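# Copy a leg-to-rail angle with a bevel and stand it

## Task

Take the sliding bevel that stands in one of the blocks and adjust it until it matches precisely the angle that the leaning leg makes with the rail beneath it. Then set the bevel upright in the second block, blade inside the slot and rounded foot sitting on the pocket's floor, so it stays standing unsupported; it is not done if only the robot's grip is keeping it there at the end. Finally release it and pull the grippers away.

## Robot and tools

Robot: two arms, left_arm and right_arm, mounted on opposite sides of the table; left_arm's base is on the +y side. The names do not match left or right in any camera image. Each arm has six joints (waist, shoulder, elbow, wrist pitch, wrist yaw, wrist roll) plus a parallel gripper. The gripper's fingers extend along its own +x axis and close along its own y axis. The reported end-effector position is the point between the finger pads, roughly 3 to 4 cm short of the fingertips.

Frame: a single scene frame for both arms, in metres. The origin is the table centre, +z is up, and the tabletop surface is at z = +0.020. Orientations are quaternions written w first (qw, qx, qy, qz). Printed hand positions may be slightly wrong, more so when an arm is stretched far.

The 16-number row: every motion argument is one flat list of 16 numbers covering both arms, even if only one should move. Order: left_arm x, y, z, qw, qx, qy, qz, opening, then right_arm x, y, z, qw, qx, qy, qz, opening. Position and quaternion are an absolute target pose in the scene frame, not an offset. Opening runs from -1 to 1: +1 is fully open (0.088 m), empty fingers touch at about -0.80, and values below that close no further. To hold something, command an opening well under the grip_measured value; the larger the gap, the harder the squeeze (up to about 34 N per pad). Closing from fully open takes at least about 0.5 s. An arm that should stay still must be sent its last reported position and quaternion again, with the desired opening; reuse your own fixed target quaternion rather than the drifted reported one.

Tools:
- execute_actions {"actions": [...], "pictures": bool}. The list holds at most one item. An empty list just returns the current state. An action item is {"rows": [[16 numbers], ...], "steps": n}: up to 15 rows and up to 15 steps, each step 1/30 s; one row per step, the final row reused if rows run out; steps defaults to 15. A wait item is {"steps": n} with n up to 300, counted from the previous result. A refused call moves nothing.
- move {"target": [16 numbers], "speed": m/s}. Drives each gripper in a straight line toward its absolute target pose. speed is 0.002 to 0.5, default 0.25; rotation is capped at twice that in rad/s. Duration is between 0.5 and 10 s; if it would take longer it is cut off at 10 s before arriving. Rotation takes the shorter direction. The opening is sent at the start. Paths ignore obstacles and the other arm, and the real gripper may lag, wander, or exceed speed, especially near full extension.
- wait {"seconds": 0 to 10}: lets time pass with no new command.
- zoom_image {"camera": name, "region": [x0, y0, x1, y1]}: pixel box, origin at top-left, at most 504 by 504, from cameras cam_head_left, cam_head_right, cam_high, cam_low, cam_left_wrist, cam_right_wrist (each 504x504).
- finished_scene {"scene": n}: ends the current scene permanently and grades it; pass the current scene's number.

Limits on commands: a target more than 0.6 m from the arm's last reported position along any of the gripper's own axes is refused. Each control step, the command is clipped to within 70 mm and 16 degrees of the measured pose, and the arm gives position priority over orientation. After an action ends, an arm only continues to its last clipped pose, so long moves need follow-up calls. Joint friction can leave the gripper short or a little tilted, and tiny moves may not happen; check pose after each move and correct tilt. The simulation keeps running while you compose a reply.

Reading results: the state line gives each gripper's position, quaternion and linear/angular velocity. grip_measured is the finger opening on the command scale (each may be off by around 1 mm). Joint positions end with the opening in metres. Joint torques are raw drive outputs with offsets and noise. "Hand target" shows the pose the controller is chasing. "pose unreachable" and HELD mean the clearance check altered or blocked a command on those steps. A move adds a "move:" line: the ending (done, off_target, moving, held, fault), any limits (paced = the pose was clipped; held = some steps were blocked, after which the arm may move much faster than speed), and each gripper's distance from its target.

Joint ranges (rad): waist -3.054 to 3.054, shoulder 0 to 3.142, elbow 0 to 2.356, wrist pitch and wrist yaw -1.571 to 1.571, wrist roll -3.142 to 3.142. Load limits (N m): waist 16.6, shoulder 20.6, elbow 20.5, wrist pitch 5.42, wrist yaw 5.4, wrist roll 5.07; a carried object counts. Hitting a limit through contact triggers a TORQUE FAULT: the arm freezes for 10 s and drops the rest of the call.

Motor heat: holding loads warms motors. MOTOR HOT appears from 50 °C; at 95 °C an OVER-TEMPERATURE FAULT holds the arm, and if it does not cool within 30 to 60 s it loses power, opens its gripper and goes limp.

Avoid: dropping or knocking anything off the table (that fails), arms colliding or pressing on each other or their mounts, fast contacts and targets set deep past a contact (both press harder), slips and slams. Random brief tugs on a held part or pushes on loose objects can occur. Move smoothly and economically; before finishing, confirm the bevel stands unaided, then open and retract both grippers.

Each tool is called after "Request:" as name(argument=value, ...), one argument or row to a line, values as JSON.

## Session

Request:
execute_actions(
  actions=[],
)

Scene clock: 0.00 s of 4200.00 s.
left_arm: end_effector_position=(+0.0936, +0.2196, +0.4086) grip_measured=+0.822 end_effector_quat_wxyz=(+0.603, -0.018, -0.010, -0.798) end_effector_velocity=(-0.001, +0.001, -0.002) end_effector_angular_velocity=(+0.013, +0.019, -0.001) | right_arm: end_effector_position=(+0.0557, -0.3937, +0.1960) grip_measured=+0.851 end_effector_quat_wxyz=(+0.684, -0.066, +0.716, +0.120) end_effector_velocity=(-0.001, -0.001, -0.001) end_effector_angular_velocity=(-0.005, +0.013, +0.000)
Joint positions: left_arm=[-0.008  0.85   0.645  0.247  0.008 -0.006  0.079] | right_arm=[-0.219  0.944  0.855 -1.459 -0.086  0.657  0.081]
Joint velocities: left_arm=[-0.007 -0.002 -0.002 -0.007 -0.007 -0.022 -0.   ] | right_arm=[-0.007  0.002 -0.002 -0.007 -0.007 -0.007 -0.   ]
Joint torques (N m, as the arm reports them, + toward a larger angle): no reading
Motor temperatures (°C, as the motors report them): left_arm=[25 39 28 31 23 23] | right_arm=[25 32 27 23 24 25]
Heat: left arm: hottest shoulder 39 °C (+0.0 °C/min); right arm: hottest shoulder 32 °C (+0.0 °C/min).
Hand target (left_arm): +0.094, +0.220, +0.409; -0.603, +0.018, +0.010, +0.798
Hand target (right_arm): +0.056, -0.394, +0.196; +0.684, -0.066, +0.716, +0.120

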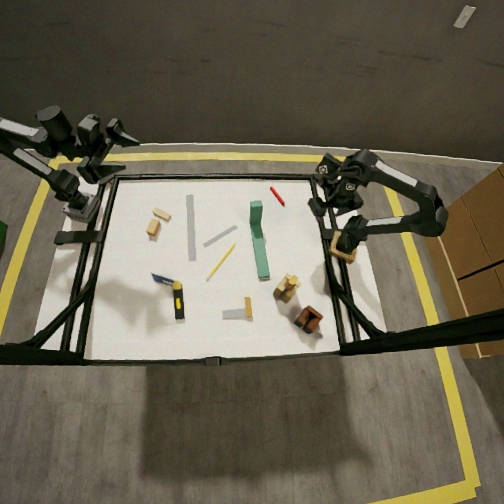

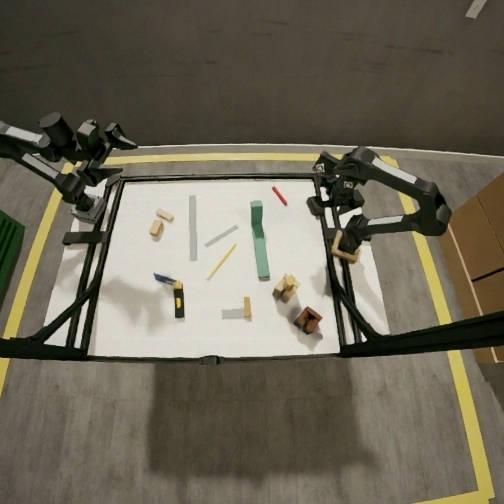

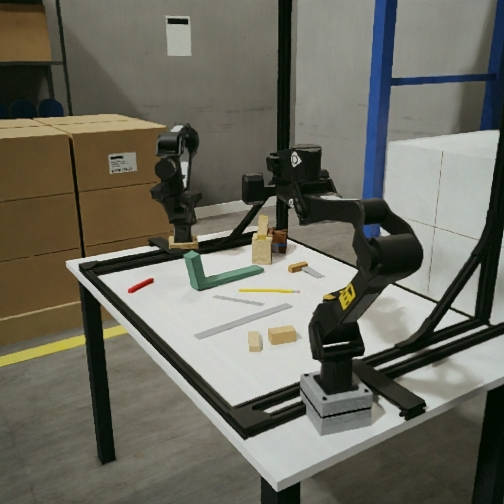

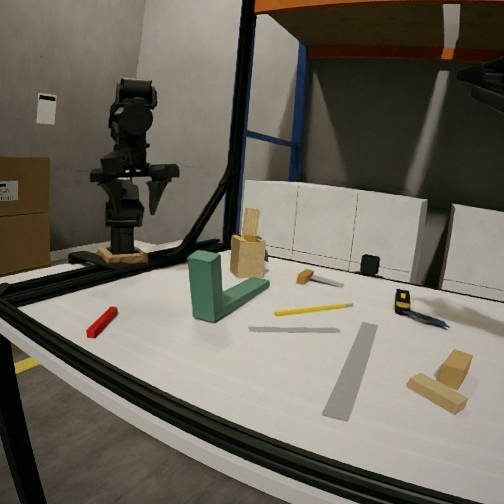

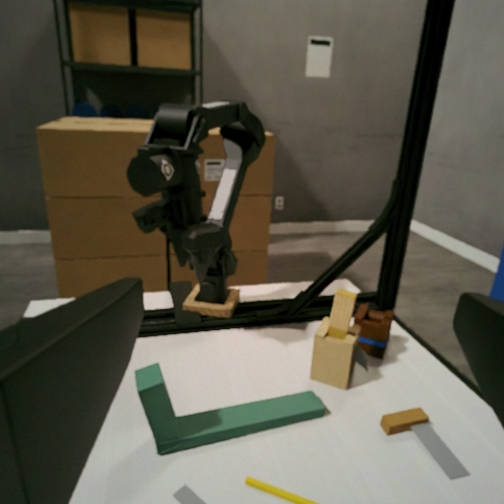

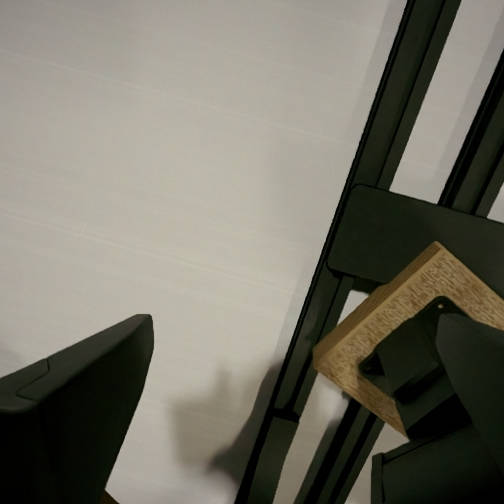

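Request:
zoom_image(
  camera="cam_high",
  region=[230,190,350,350],
)

Request:
zoom_image(
  camera="cam_left_wrist",
  region=[120,270,420,470],
)

Request:
zoom_image(
  camera="cam_low",
  region=[170,190,310,330],
)

Region (230, 190, 350, 350) of cam_high's 504x504 image, scaled by 3.150, with more detail than that image has; it fills the left 378 columns of this view, and the rest is white.

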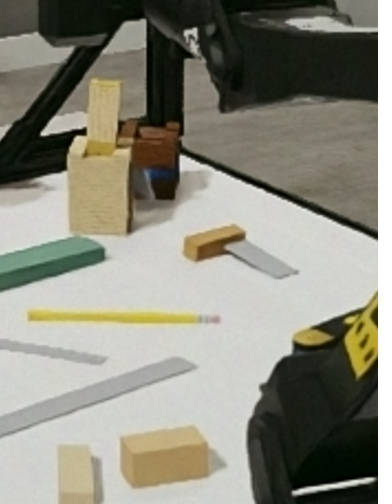

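Region (120, 270, 420, 470) of cam_left_wrist's 504x504 image, scaled by 1.680, with more detail than that image has.

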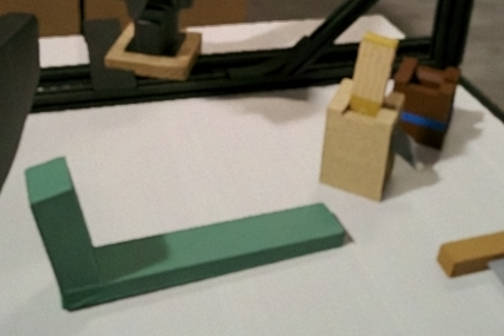

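Region (170, 190, 310, 330) of cam_low's 504x504 image, scaled by 3.600, with more detail than that image has.

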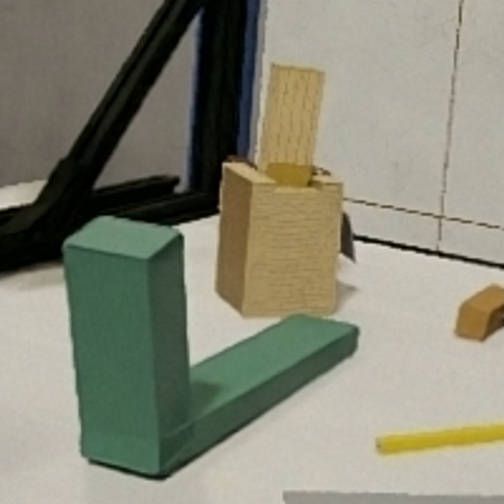

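Request:
zoom_image(
  camera="cam_head_left",
  region=[230,190,350,350],
)

Request:
move(
  target=[0.08,0.22,0.25,0.707,0,0,-0.707,1, -0.12,-0.30,0.27,0.5610,-0.5610,0.4304,0.4304,1],
  speed=0.2,
)

Region (230, 190, 350, 350) of cam_head_left's 504x504 image, scaled by 3.150, with more detail than that image has; it fills the left 378 columns of this view, and the rest is white.

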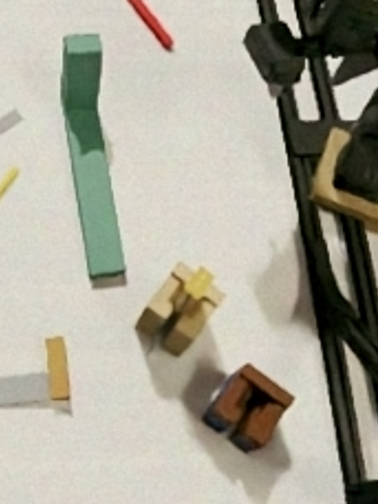

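Scene clock: 29.97 s of 4200.00 s.
left_arm: end_effector_position=(+0.0807, +0.2197, +0.2541) grip_measured=+0.985 end_effector_quat_wxyz=(+0.707, -0.006, -0.001, -0.707) end_effector_velocity=(+0.001, +0.000, -0.003) end_effector_angular_velocity=(+0.006, +0.018, +0.014) | right_arm: end_effector_position=(-0.1221, -0.3008, +0.2679) grip_measured=+1.000 end_effector_quat_wxyz=(+0.568, -0.504, +0.424, +0.495) end_effector_velocity=(-0.000, +0.003, +0.000) end_effector_angular_velocity=(+0.007, -0.004, +0.019)
Joint positions: left_arm=[-0.307  1.328  0.194  1.145 -0.567 -0.001  0.087] | right_arm=[ 1.098  1.411  1.413 -1.561  0.204  0.66   0.088]
Joint velocities: left_arm=[-0.007  0.012 -0.002  0.007 -0.022 -0.022 -0.   ] | right_arm=[-0.002  0.002  0.002  0.007  0.007 -0.022  0.   ]
Joint torques (N m, as the arm reports them, + toward a larger angle): left_arm=[-0.35 -2.22  4.34  1.74 -0.08  0.16] | right_arm=[ 0.2  -3.73  7.5   0.02  0.28 -0.09]
Motor temperatures (°C, as the motors report them): left_arm=[25 38 32 35 23 23] | right_arm=[25 32 30 23 24 25]
Heat: left arm: hottest shoulder 38 °C (-2.0 °C/min); right arm: hottest shoulder 32 °C (+0.0 °C/min).
Hand target (left_arm): +0.081, +0.221, +0.251; +0.707, -0.000, -0.001, -0.707
Hand target (right_arm): -0.124, -0.299, +0.269; +0.566, -0.506, +0.420, +0.496
Off the commanded pose (left_arm): 0.004 m, 1 deg.
Off the commanded pose (right_arm): 0.003 m, 10 deg.
joint sent to its limit (right arm) — the command would take joint 4 (wrist pitch) past its lower limit, so that joint was sent only as far as its limit.
After step 90, 23.17 s passed at rest.
move: off_target (right_arm)

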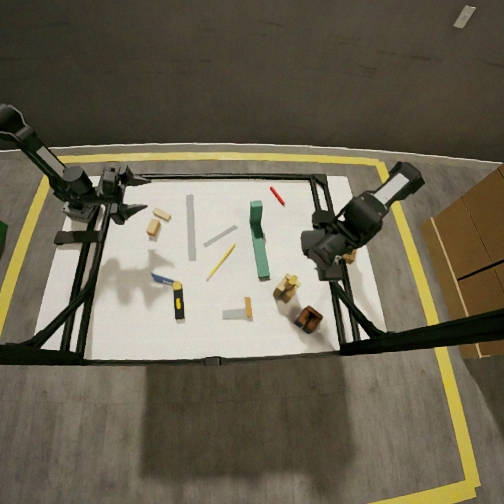

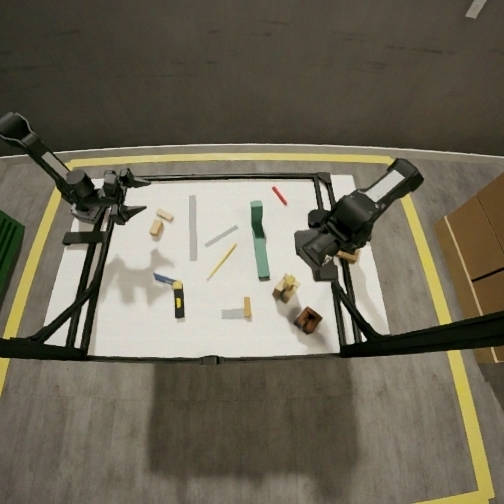

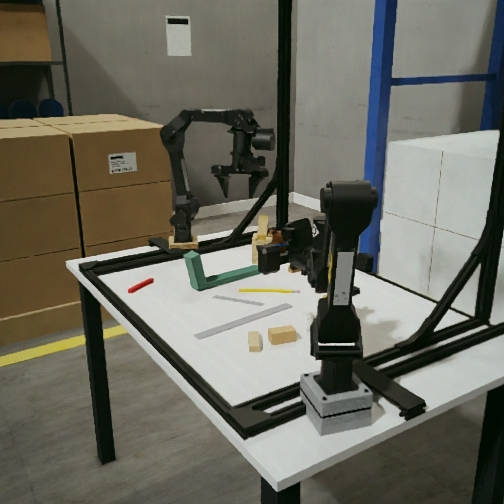

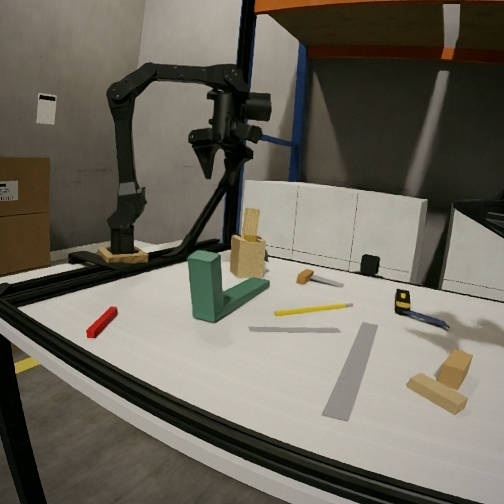

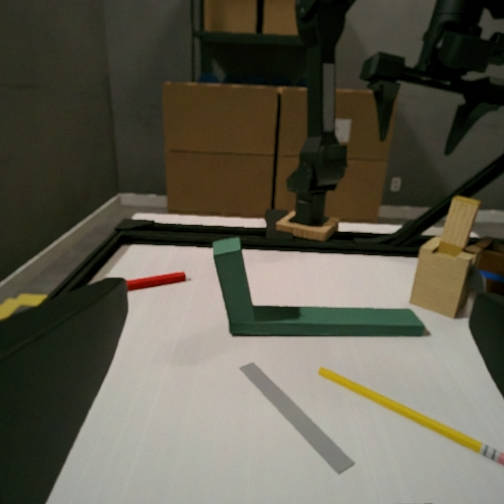

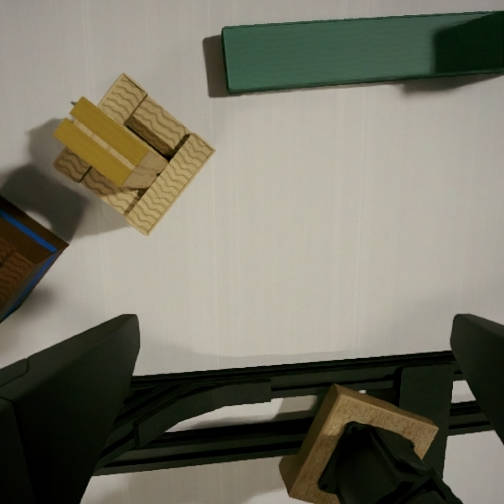

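Request:
move(
  target=[0.08,0.22,0.25,0.707,0,0,-0.707,1, -0.150,-0.262,0.20,0.2152,-0.7303,0.2658,0.5914,1],
  speed=0.15,
)

Scene clock: 119.40 s of 4200.00 s.
left_arm: end_effector_position=(+0.0805, +0.2195, +0.2523) grip_measured=+0.985 end_effector_quat_wxyz=(+0.707, -0.003, -0.000, -0.707) end_effector_velocity=(+0.000, -0.000, +0.000) end_effector_angular_velocity=(+0.002, +0.006, +0.005) | right_arm: end_effector_position=(-0.1489, -0.2647, +0.1995) grip_measured=+1.000 end_effector_quat_wxyz=(+0.217, -0.731, +0.264, +0.591) end_effector_velocity=(+0.001, +0.001, +0.001) end_effector_angular_velocity=(-0.002, -0.004, +0.021)
Joint positions: left_arm=[-0.307  1.335  0.193  1.148 -0.568 -0.001  0.087] | right_arm=[ 1.016  1.734  1.458 -1.494  0.063 -0.281  0.088]
Joint velocities: left_arm=[-0.002 -0.002  0.002 -0.007 -0.007 -0.007 -0.   ] | right_arm=[-0.002  0.002  0.007 -0.007  0.007 -0.022  0.   ]
Joint torques (N m, as the arm reports them, + toward a larger angle): left_arm=[-0.39 -2.19  4.73  1.74 -0.08  0.04] | right_arm=[-0.31 -5.73  7.16 -0.28 -0.09 -0.13]
Motor temperatures (°C, as the motors report them): left_arm=[25 36 30 39 23 23] | right_arm=[25 32 33 23 24 25]
Heat: left arm: hottest wrist pitch 39 °C (+1.0 °C/min); right arm: hottest elbow 33 °C (+1.0 °C/min).
Hand target (left_arm): +0.080, +0.220, +0.250; +0.707, -0.000, +0.000, -0.707
Hand target (right_arm): -0.150, -0.262, +0.199; -0.215, +0.731, -0.265, -0.591
Off the commanded pose (left_arm): 0.002 m, 0 deg.
Off the commanded pose (right_arm): 0.003 m, 0 deg.
After step 90, 82.97 s passed at rest.
move: done

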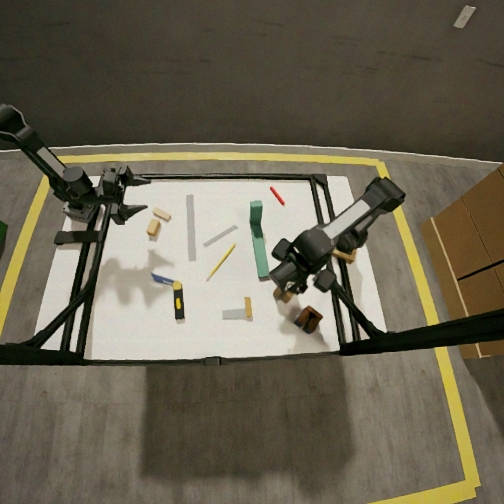

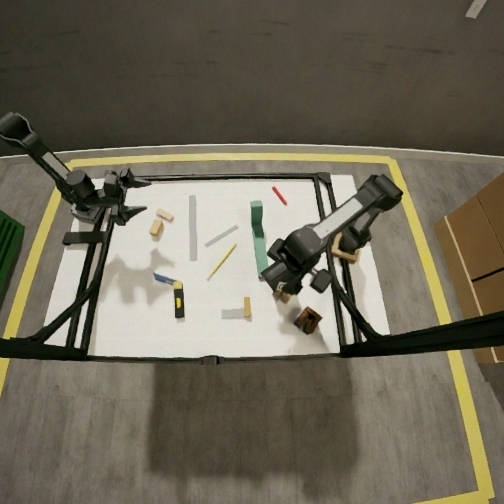

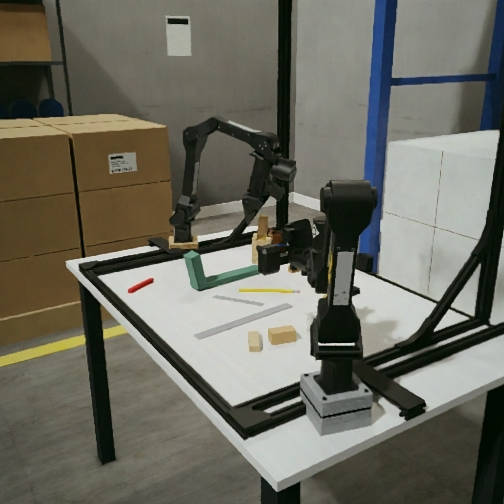

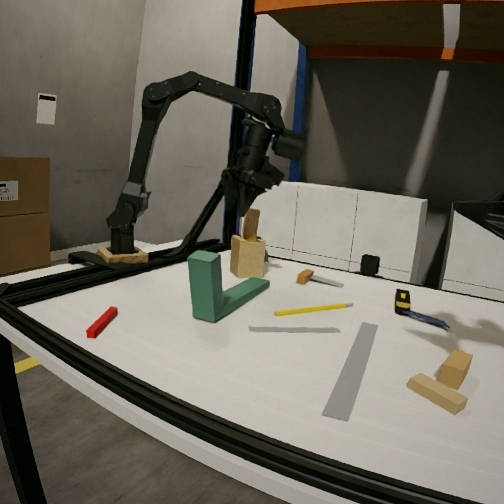

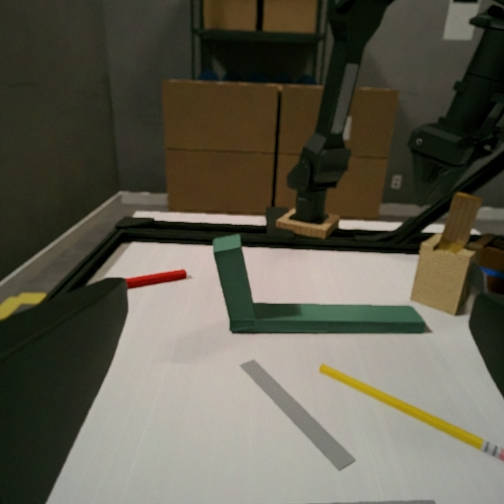

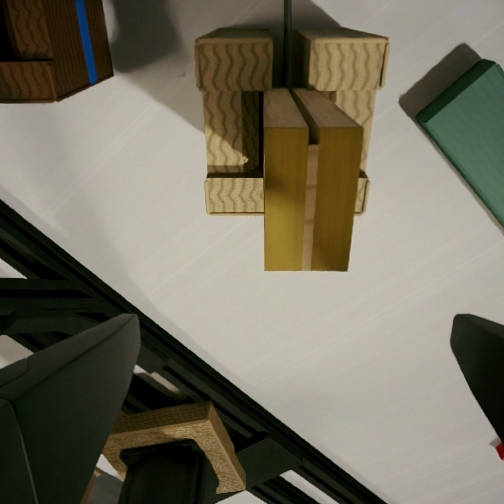

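Request:
move(
  target=[0.03,0.03,0.17,0.4226,0,0,-0.9063,1, -0.179,-0.2395,0.188,0.2152,-0.7303,0.2658,0.5914,1],
  speed=0.1,
)

Scene clock: 155.90 s of 4200.00 s.
left_arm: end_effector_position=(+0.0272, +0.0333, +0.1741) grip_measured=+0.985 end_effector_quat_wxyz=(+0.423, -0.001, -0.001, -0.906) end_effector_velocity=(+0.002, -0.003, -0.003) end_effector_angular_velocity=(+0.031, +0.014, +0.010) | right_arm: end_effector_position=(-0.1761, -0.2414, +0.1892) grip_measured=+1.000 end_effector_quat_wxyz=(+0.216, -0.731, +0.265, +0.591) end_effector_velocity=(-0.000, -0.002, +0.001) end_effector_angular_velocity=(-0.018, +0.019, +0.010)
Joint positions: left_arm=[ 0.116  2.27   0.962  1.312  0.554 -0.001  0.087] | right_arm=[ 1.045  1.871  1.587 -1.488  0.055 -0.254  0.088]
Joint velocities: left_arm=[ 0.002  0.002  0.007 -0.022 -0.007 -0.022 -0.   ] | right_arm=[-0.007 -0.002  0.002 -0.007 -0.022 -0.022  0.   ]
Joint torques (N m, as the arm reports them, + toward a larger angle): left_arm=[ 0.28 -7.62  5.21  1.39  0.11 -0.04] | right_arm=[ 0.33 -6.68  7.27 -0.08 -0.1   0.12]
Motor temperatures (°C, as the motors report them): left_arm=[25 35 31 39 23 23] | right_arm=[25 34 34 23 24 25]
Heat: left arm: hottest wrist pitch 39 °C (+0.0 °C/min); right arm: hottest shoulder 34 °C (+1.0 °C/min).
Hand target (left_arm): +0.028, +0.032, +0.170; -0.422, -0.000, -0.003, +0.906
Hand target (right_arm): -0.179, -0.240, +0.188; -0.215, +0.730, -0.266, -0.591
Off the commanded pose (left_arm): 0.006 m, 0 deg.
Off the commanded pose (right_arm): 0.004 m, 0 deg.
After step 90, 29.60 s passed at rest.
move: done

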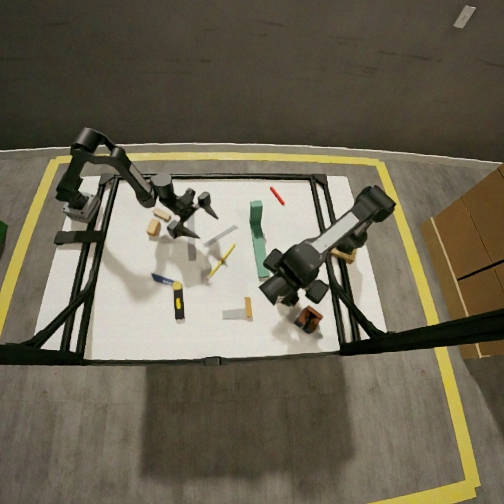

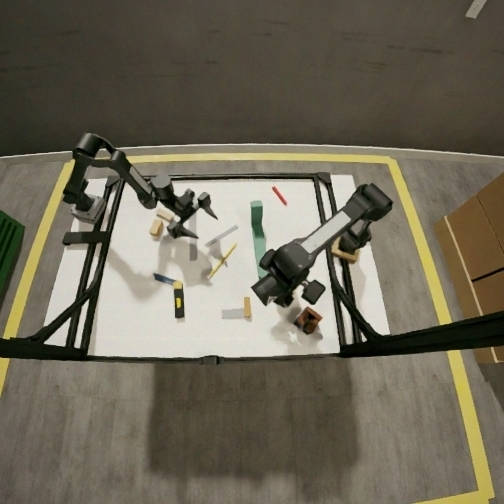

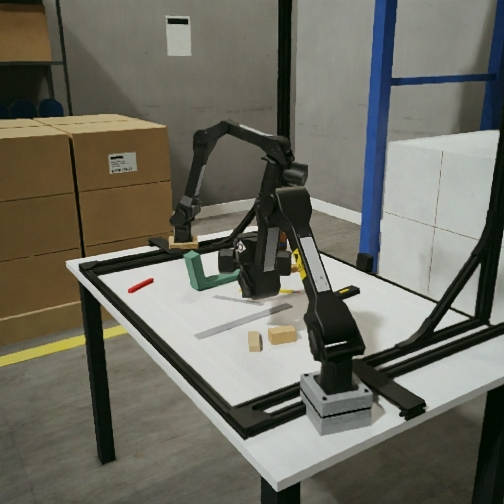

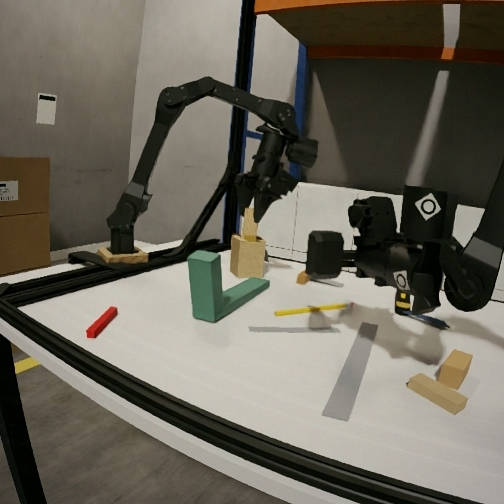

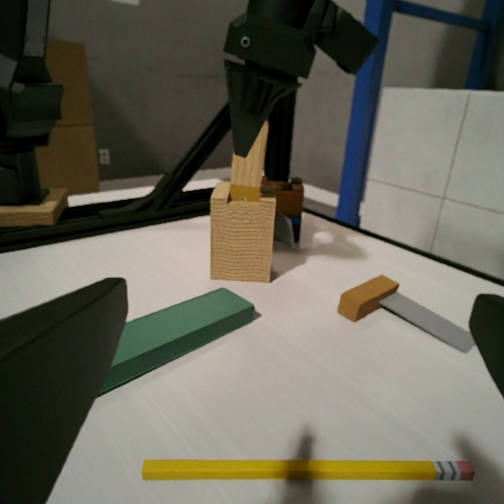

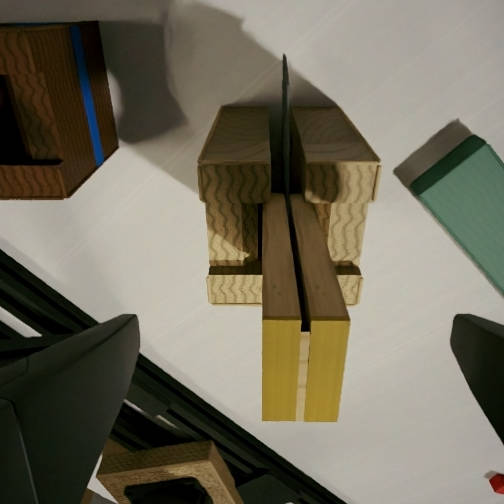

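Request:
zoom_image(
  camera="cam_left_wrist",
  region=[180,60,340,300],
)

Region (180, 60, 340, 300) of cam_left_wrist's 504x504 image, scaled by 2.100, with more detail than that image has.

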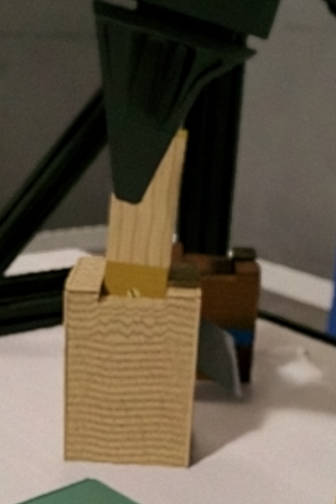

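Request:
execute_actions(
  actions=[],
)

Scene clock: 194.87 s of 4200.00 s.
left_arm: end_effector_position=(+0.0273, +0.0331, +0.1737) grip_measured=+0.985 end_effector_quat_wxyz=(+0.422, -0.001, -0.001, -0.906) end_effector_velocity=(-0.000, +0.000, +0.002) end_effector_angular_velocity=(-0.003, +0.007, +0.005) | right_arm: end_effector_position=(-0.1763, -0.2413, +0.1892) grip_measured=+1.000 end_effector_quat_wxyz=(+0.216, -0.730, +0.265, +0.591) end_effector_velocity=(+0.003, -0.005, +0.001) end_effector_angular_velocity=(-0.028, -0.002, +0.032)
Joint positions: left_arm=[ 0.116  2.271  0.963  1.311  0.555 -0.001  0.087] | right_arm=[ 1.045  1.871  1.587 -1.488  0.055 -0.254  0.088]
Joint velocities: left_arm=[-0.002 -0.002 -0.002  0.007 -0.007 -0.007 -0.   ] | right_arm=[-0.002 -0.002 -0.002 -0.022 -0.007 -0.037  0.   ]
Joint torques (N m, as the arm reports them, + toward a larger angle): left_arm=[ 0.31 -7.77  5.24  1.39  0.09 -0.04] | right_arm=[ 0.31 -6.76  7.22 -0.09 -0.1   0.12]
Motor temperatures (°C, as the motors report them): left_arm=[25 40 31 37 23 23] | right_arm=[25 35 34 23 24 25]
Heat: left arm: hottest shoulder 40 °C (+1.0 °C/min); right arm: hottest shoulder 35 °C (+2.0 °C/min).
Hand target (left_arm): +0.028, +0.031, +0.170; -0.423, -0.000, -0.003, +0.906
Hand target (right_arm): -0.179, -0.240, +0.188; -0.215, +0.730, -0.266, -0.592
Off the commanded pose (left_arm): 0.006 m, 0 deg.
Off the commanded pose (right_arm): 0.003 m, 0 deg.
Steps of this call (steps 1 to 90: nothing new was sent; then 35.97 s passed at rest). Readings (end_effector_position):
1: left_arm (+0.0272, +0.0333, +0.1741) | right_arm (-0.1761, -0.2414, +0.1892)
2: left_arm (+0.0272, +0.0332, +0.1739) | right_arm (-0.1762, -0.2413, +0.1893)
4: left_arm (+0.0272, +0.0332, +0.1741) | right_arm (-0.1762, -0.2413, +0.1893)
8: left_arm (+0.0271, +0.0332, +0.1738) | right_arm (-0.1762, -0.2413, +0.1893)
90: the state above

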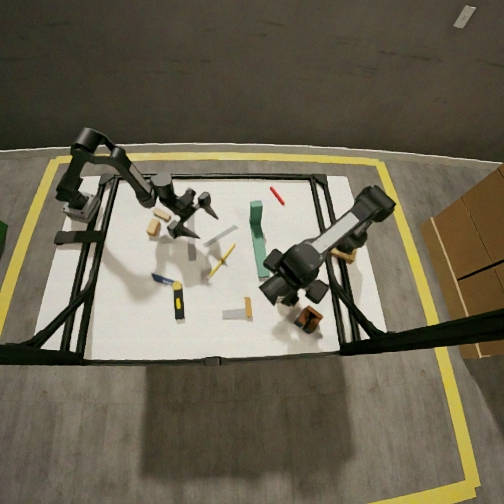

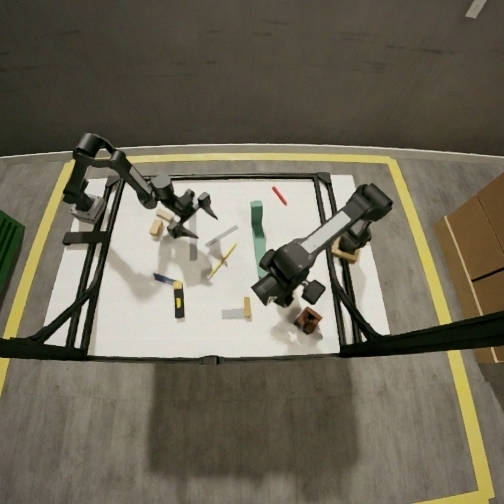

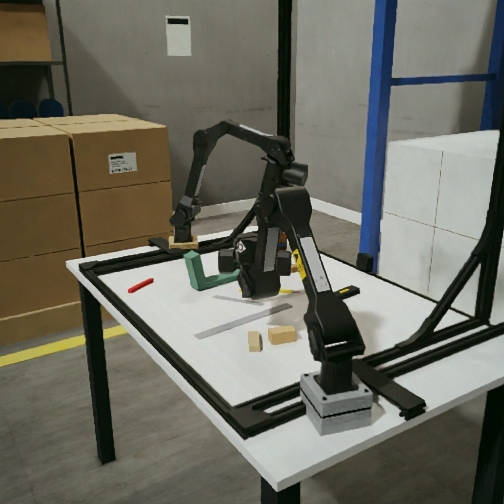

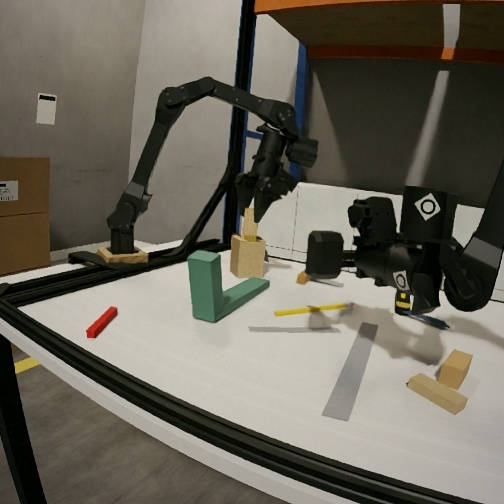

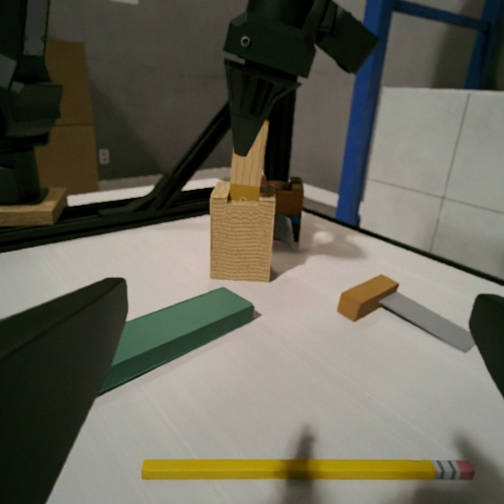

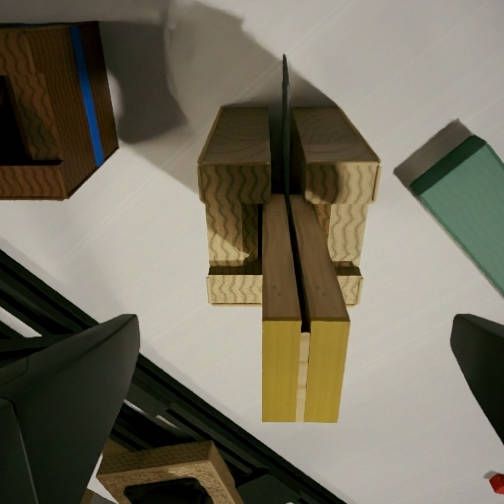

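Request:
zoom_image(
  camera="cam_left_wrist",
  region=[180, 40, 340, 300],
)

Region (180, 40, 340, 300) of cam_left_wrist's 504x504 image, scaled by 1.938, with more detail than that image has; it fills the left 310 columns of this view, and the rest is white.

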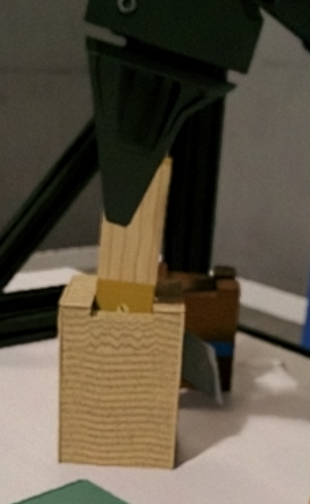

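Request:
move(
  target=[0.027,0.033,0.174,0.4226,0,0,-0.9063,1, -0.177,-0.2412,0.148,0.2152,-0.7303,0.2658,0.5914,1],
  speed=0.03,
)

Request:
zoom_image(
  camera="cam_left_wrist",
  region=[180, 40, 340, 300],
)

Scene clock: 224.23 s of 4200.00 s.
left_arm: end_effector_position=(+0.0273, +0.0331, +0.1729) grip_measured=+0.985 end_effector_quat_wxyz=(+0.422, -0.000, +0.001, -0.906) end_effector_velocity=(+0.001, -0.001, +0.000) end_effector_angular_velocity=(+0.002, +0.006, +0.029) | right_arm: end_effector_position=(-0.1776, -0.2395, +0.1536) grip_measured=+1.000 end_effector_quat_wxyz=(+0.219, -0.726, +0.262, +0.597) end_effector_velocity=(-0.003, +0.004, +0.000) end_effector_angular_velocity=(+0.017, +0.022, +0.003)
Joint positions: left_arm=[ 0.116  2.272  0.963  1.308  0.555 -0.001  0.087] | right_arm=[ 1.045  1.881  1.46  -1.335  0.055 -0.254  0.088]
Joint velocities: left_arm=[-0.007 -0.002 -0.007  0.007 -0.037 -0.007 -0.   ] | right_arm=[-0.002 -0.002  0.002  0.022 -0.007 -0.007  0.   ]
Joint torques (N m, as the arm reports them, + toward a larger angle): left_arm=[-0.15 -9.51  4.3   1.39 -0.04  0.06] | right_arm=[ 0.09 -6.79  4.55 -0.04 -0.07  0.04]
Motor temperatures (°C, as the motors report them): left_arm=[25 41 31 37 23 23] | right_arm=[25 35 34 23 24 25]
Heat: left arm: hottest shoulder 41 °C (+2.0 °C/min); right arm: hottest shoulder 35 °C (+1.0 °C/min).
Hand target (left_arm): +0.027, +0.033, +0.174; -0.423, -0.000, -0.000, +0.906
Hand target (right_arm): -0.177, -0.241, +0.148; -0.215, +0.730, -0.266, -0.591
Off the commanded pose (left_arm): 0.001 m, 0 deg.
Off the commanded pose (right_arm): 0.006 m, 1 deg.
After step 90, 24.70 s passed at rest.
move: done

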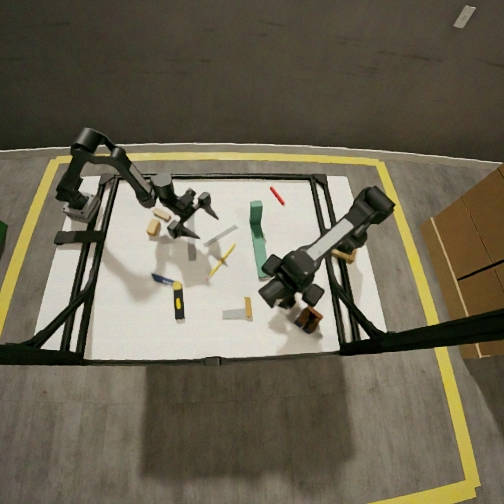

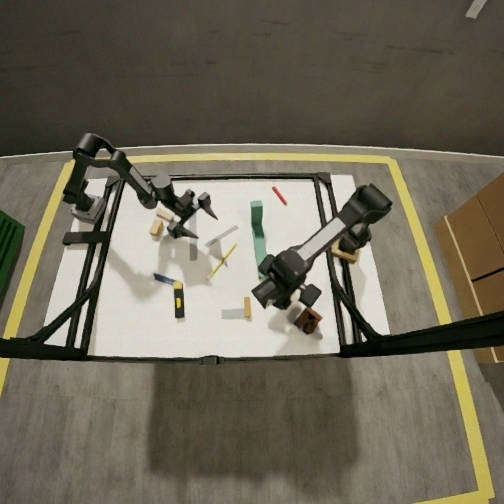

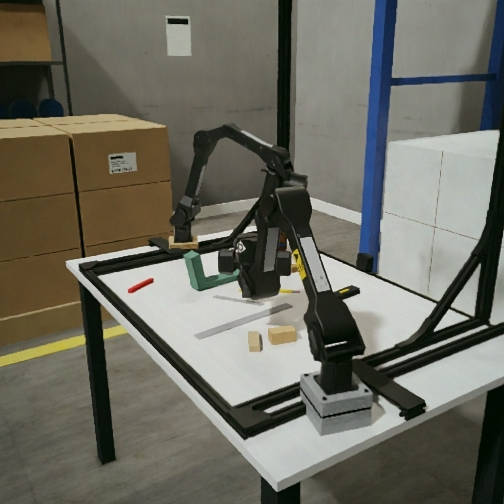

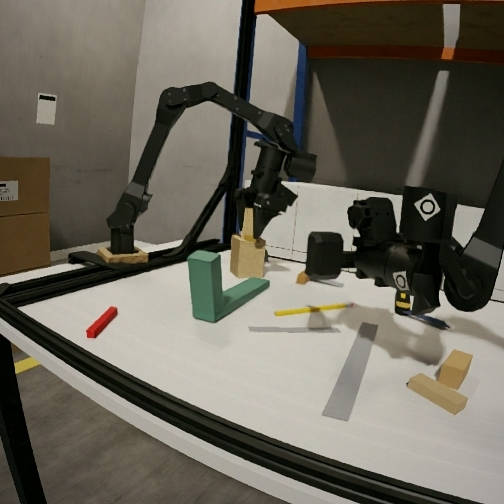

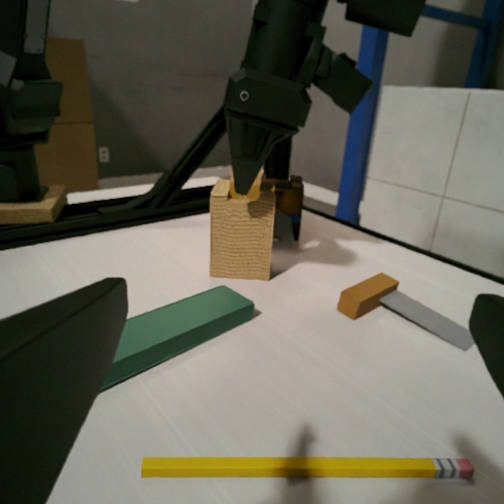

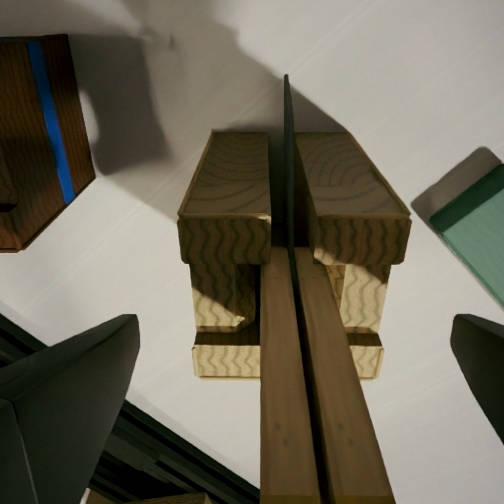

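Region (180, 40, 340, 300) of cam_left_wrist's 504x504 image, scaled by 1.938, with more detail than that image has; it fills the left 310 columns of this view, and the rest is white.

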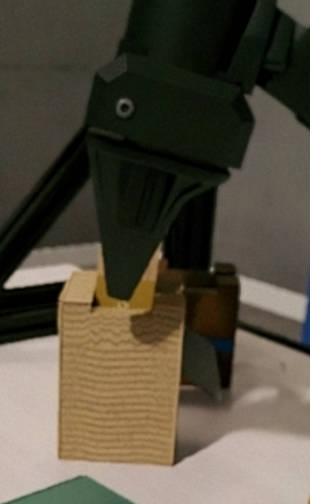

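Request:
move(
  target=[0.027,0.033,0.174,0.4226,0,0,-0.9063,1, -0.177,-0.2400,0.151,0.2152,-0.7303,0.2658,0.5914,-0.2],
  speed=0.01,
)

Scene clock: 261.30 s of 4200.00 s.
left_arm: end_effector_position=(+0.0273, +0.0331, +0.1729) grip_measured=+0.985 end_effector_quat_wxyz=(+0.422, -0.000, +0.001, -0.906) end_effector_velocity=(-0.000, -0.001, +0.001) end_effector_angular_velocity=(-0.002, -0.006, +0.005) | right_arm: end_effector_position=(-0.1767, -0.2409, +0.1534) grip_measured=-0.200 end_effector_quat_wxyz=(+0.217, -0.728, +0.263, +0.594) end_effector_velocity=(+0.003, -0.001, +0.001) end_effector_angular_velocity=(-0.001, -0.011, -0.008)
Joint positions: left_arm=[ 0.116  2.272  0.963  1.308  0.555 -0.001  0.087] | right_arm=[ 1.045  1.882  1.46  -1.341  0.055 -0.254  0.029]
Joint velocities: left_arm=[-0.002 -0.002  0.002 -0.007 -0.007  0.007 -0.   ] | right_arm=[-0.002 -0.002 -0.002 -0.007  0.007  0.007 -0.   ]
Joint torques (N m, as the arm reports them, + toward a larger angle): left_arm=[-0.16 -9.5   4.34  1.39 -0.04  0.06] | right_arm=[-0.1  -6.75  6.53 -0.33 -0.04 -0.02]
Motor temperatures (°C, as the motors report them): left_arm=[25 45 31 37 23 23] | right_arm=[25 36 31 23 24 25]
Heat: left arm: hottest shoulder 45 °C (+5.0 °C/min); right arm: hottest shoulder 36 °C (+1.0 °C/min).
Hand target (left_arm): +0.027, +0.033, +0.174; -0.423, +0.000, +0.000, +0.906
Hand target (right_arm): -0.177, -0.240, +0.151; -0.215, +0.730, -0.266, -0.591
Off the commanded pose (left_arm): 0.001 m, 0 deg.
Off the commanded pose (right_arm): 0.003 m, 1 deg.
After step 90, 32.93 s passed at rest.
move: done

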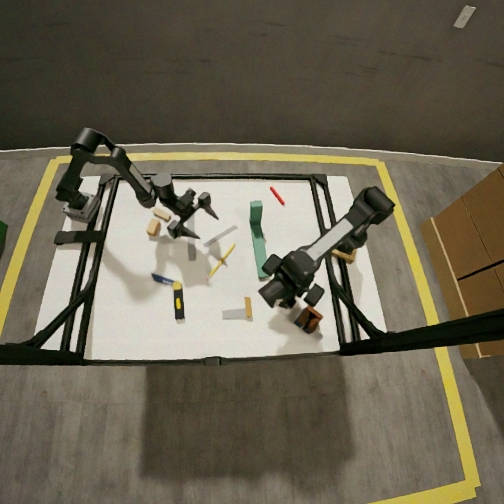

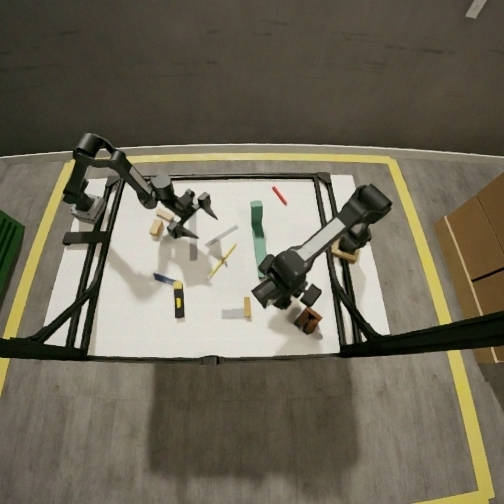

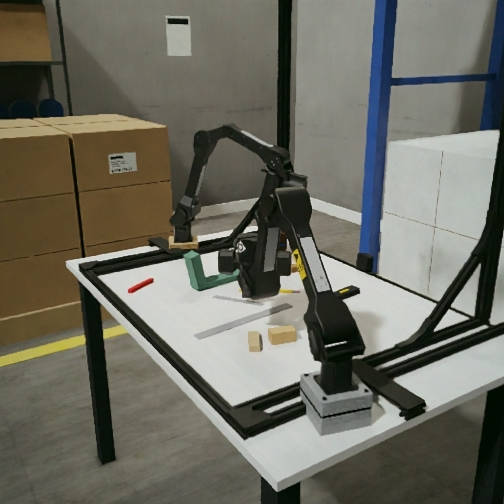

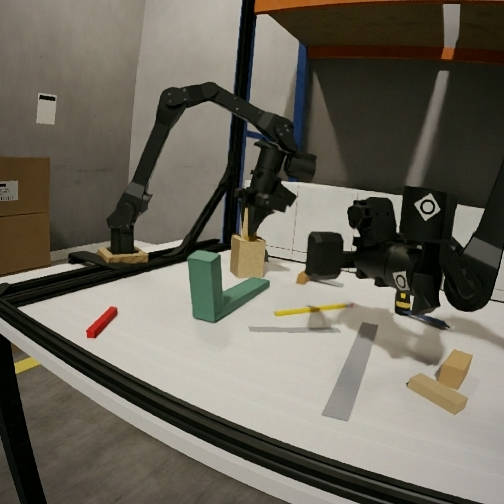

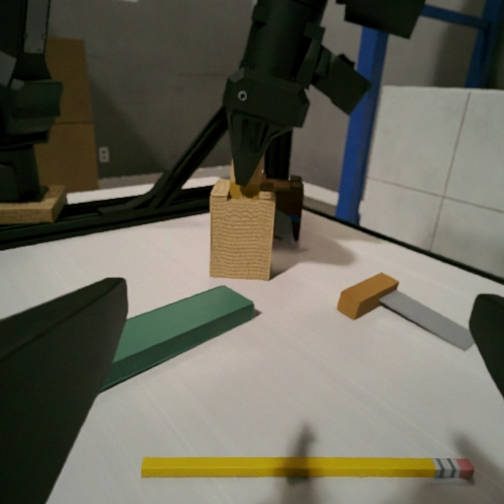

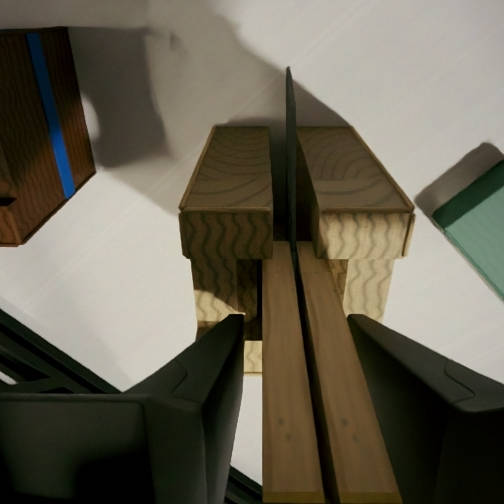

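Request:
move(
  target=[0.06,0.16,0.24,0.707,0,0,-0.707,1, -0.1767,-0.2409,0.1534,0.217,-0.728,0.263,0.594,-1],
  speed=0.15,
)

Scene clock: 268.90 s of 4200.00 s.
left_arm: end_effector_position=(+0.0610, +0.1567, +0.2389) grip_measured=+0.985 end_effector_quat_wxyz=(+0.707, -0.003, -0.000, -0.707) end_effector_velocity=(+0.004, +0.003, -0.002) end_effector_angular_velocity=(+0.015, +0.014, +0.029) | right_arm: end_effector_position=(-0.1768, -0.2411, +0.1532) grip_measured=-0.418 end_effector_quat_wxyz=(+0.217, -0.728, +0.264, +0.594) end_effector_velocity=(+0.002, -0.003, +0.001) end_effector_angular_velocity=(-0.011, +0.003, +0.003)
Joint positions: left_arm=[-0.236  1.683  0.41   1.278 -0.496 -0.001  0.087] | right_arm=[ 1.045  1.883  1.46  -1.342  0.053 -0.254  0.019]
Joint velocities: left_arm=[-0.007 -0.012 -0.007 -0.022 -0.037 -0.022 -0.   ] | right_arm=[-0.002 -0.007 -0.007 -0.007 -0.007 -0.007 -0.001]
Joint torques (N m, as the arm reports them, + toward a larger angle): left_arm=[-0.37 -6.27  3.91  1.41 -0.1   0.17] | right_arm=[ 0.02 -8.28  5.77 -0.14  0.06 -0.01]
Motor temperatures (°C, as the motors report them): left_arm=[25 45 30 37 23 23] | right_arm=[25 36 31 23 24 25]
Heat: left arm: hottest shoulder 45 °C (+4.1 °C/min); right arm: hottest shoulder 36 °C (+1.0 °C/min).
Hand target (left_arm): +0.061, +0.159, +0.240; +0.707, -0.001, -0.002, -0.707
Hand target (right_arm): -0.177, -0.241, +0.153; -0.217, +0.728, -0.263, -0.594
Off the commanded pose (left_arm): 0.004 m, 0 deg.
Off the commanded pose (right_arm): 0.000 m, 0 deg.
After step 90, 1.87 s passed at rest.
move: done

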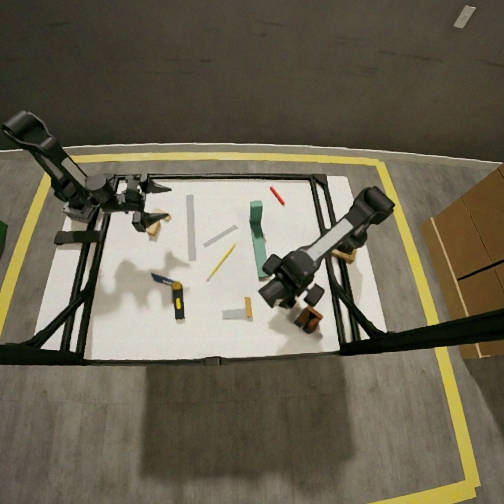

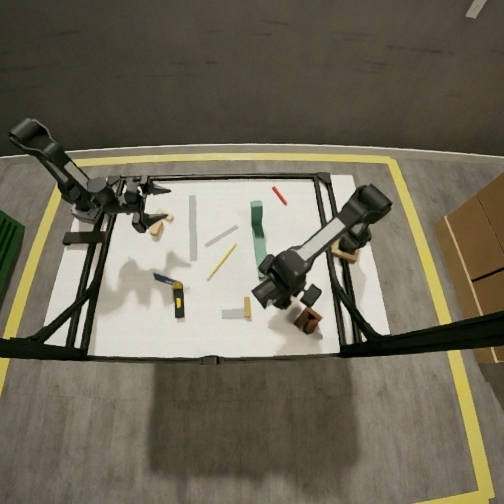

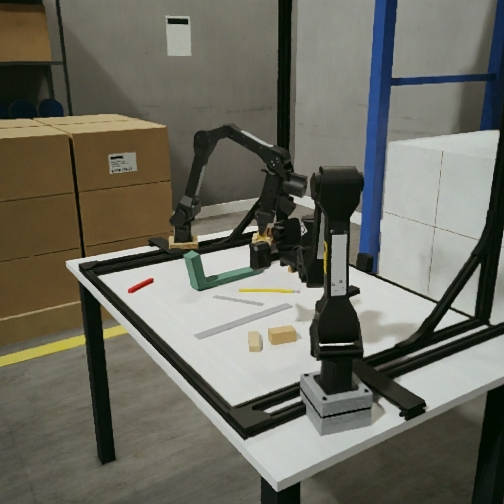

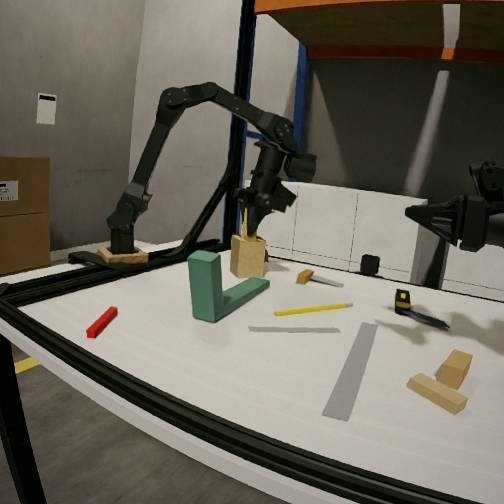

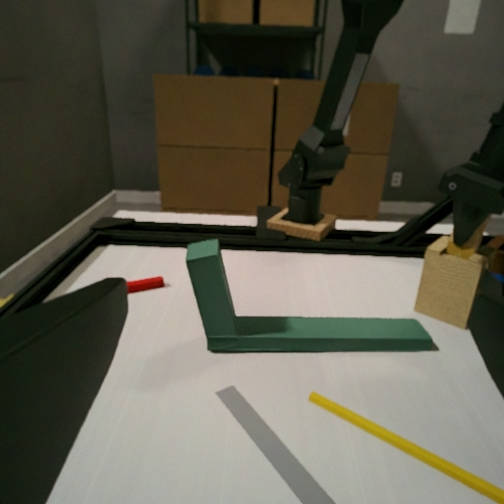

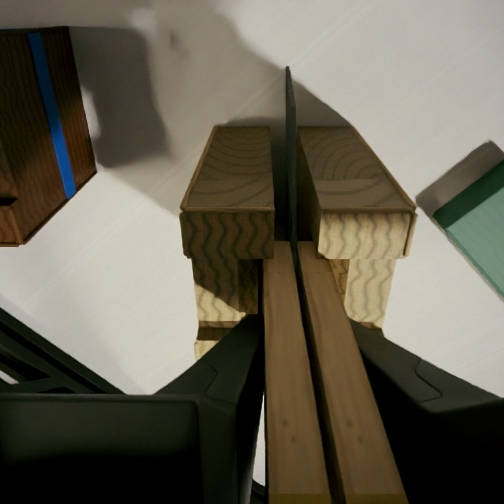

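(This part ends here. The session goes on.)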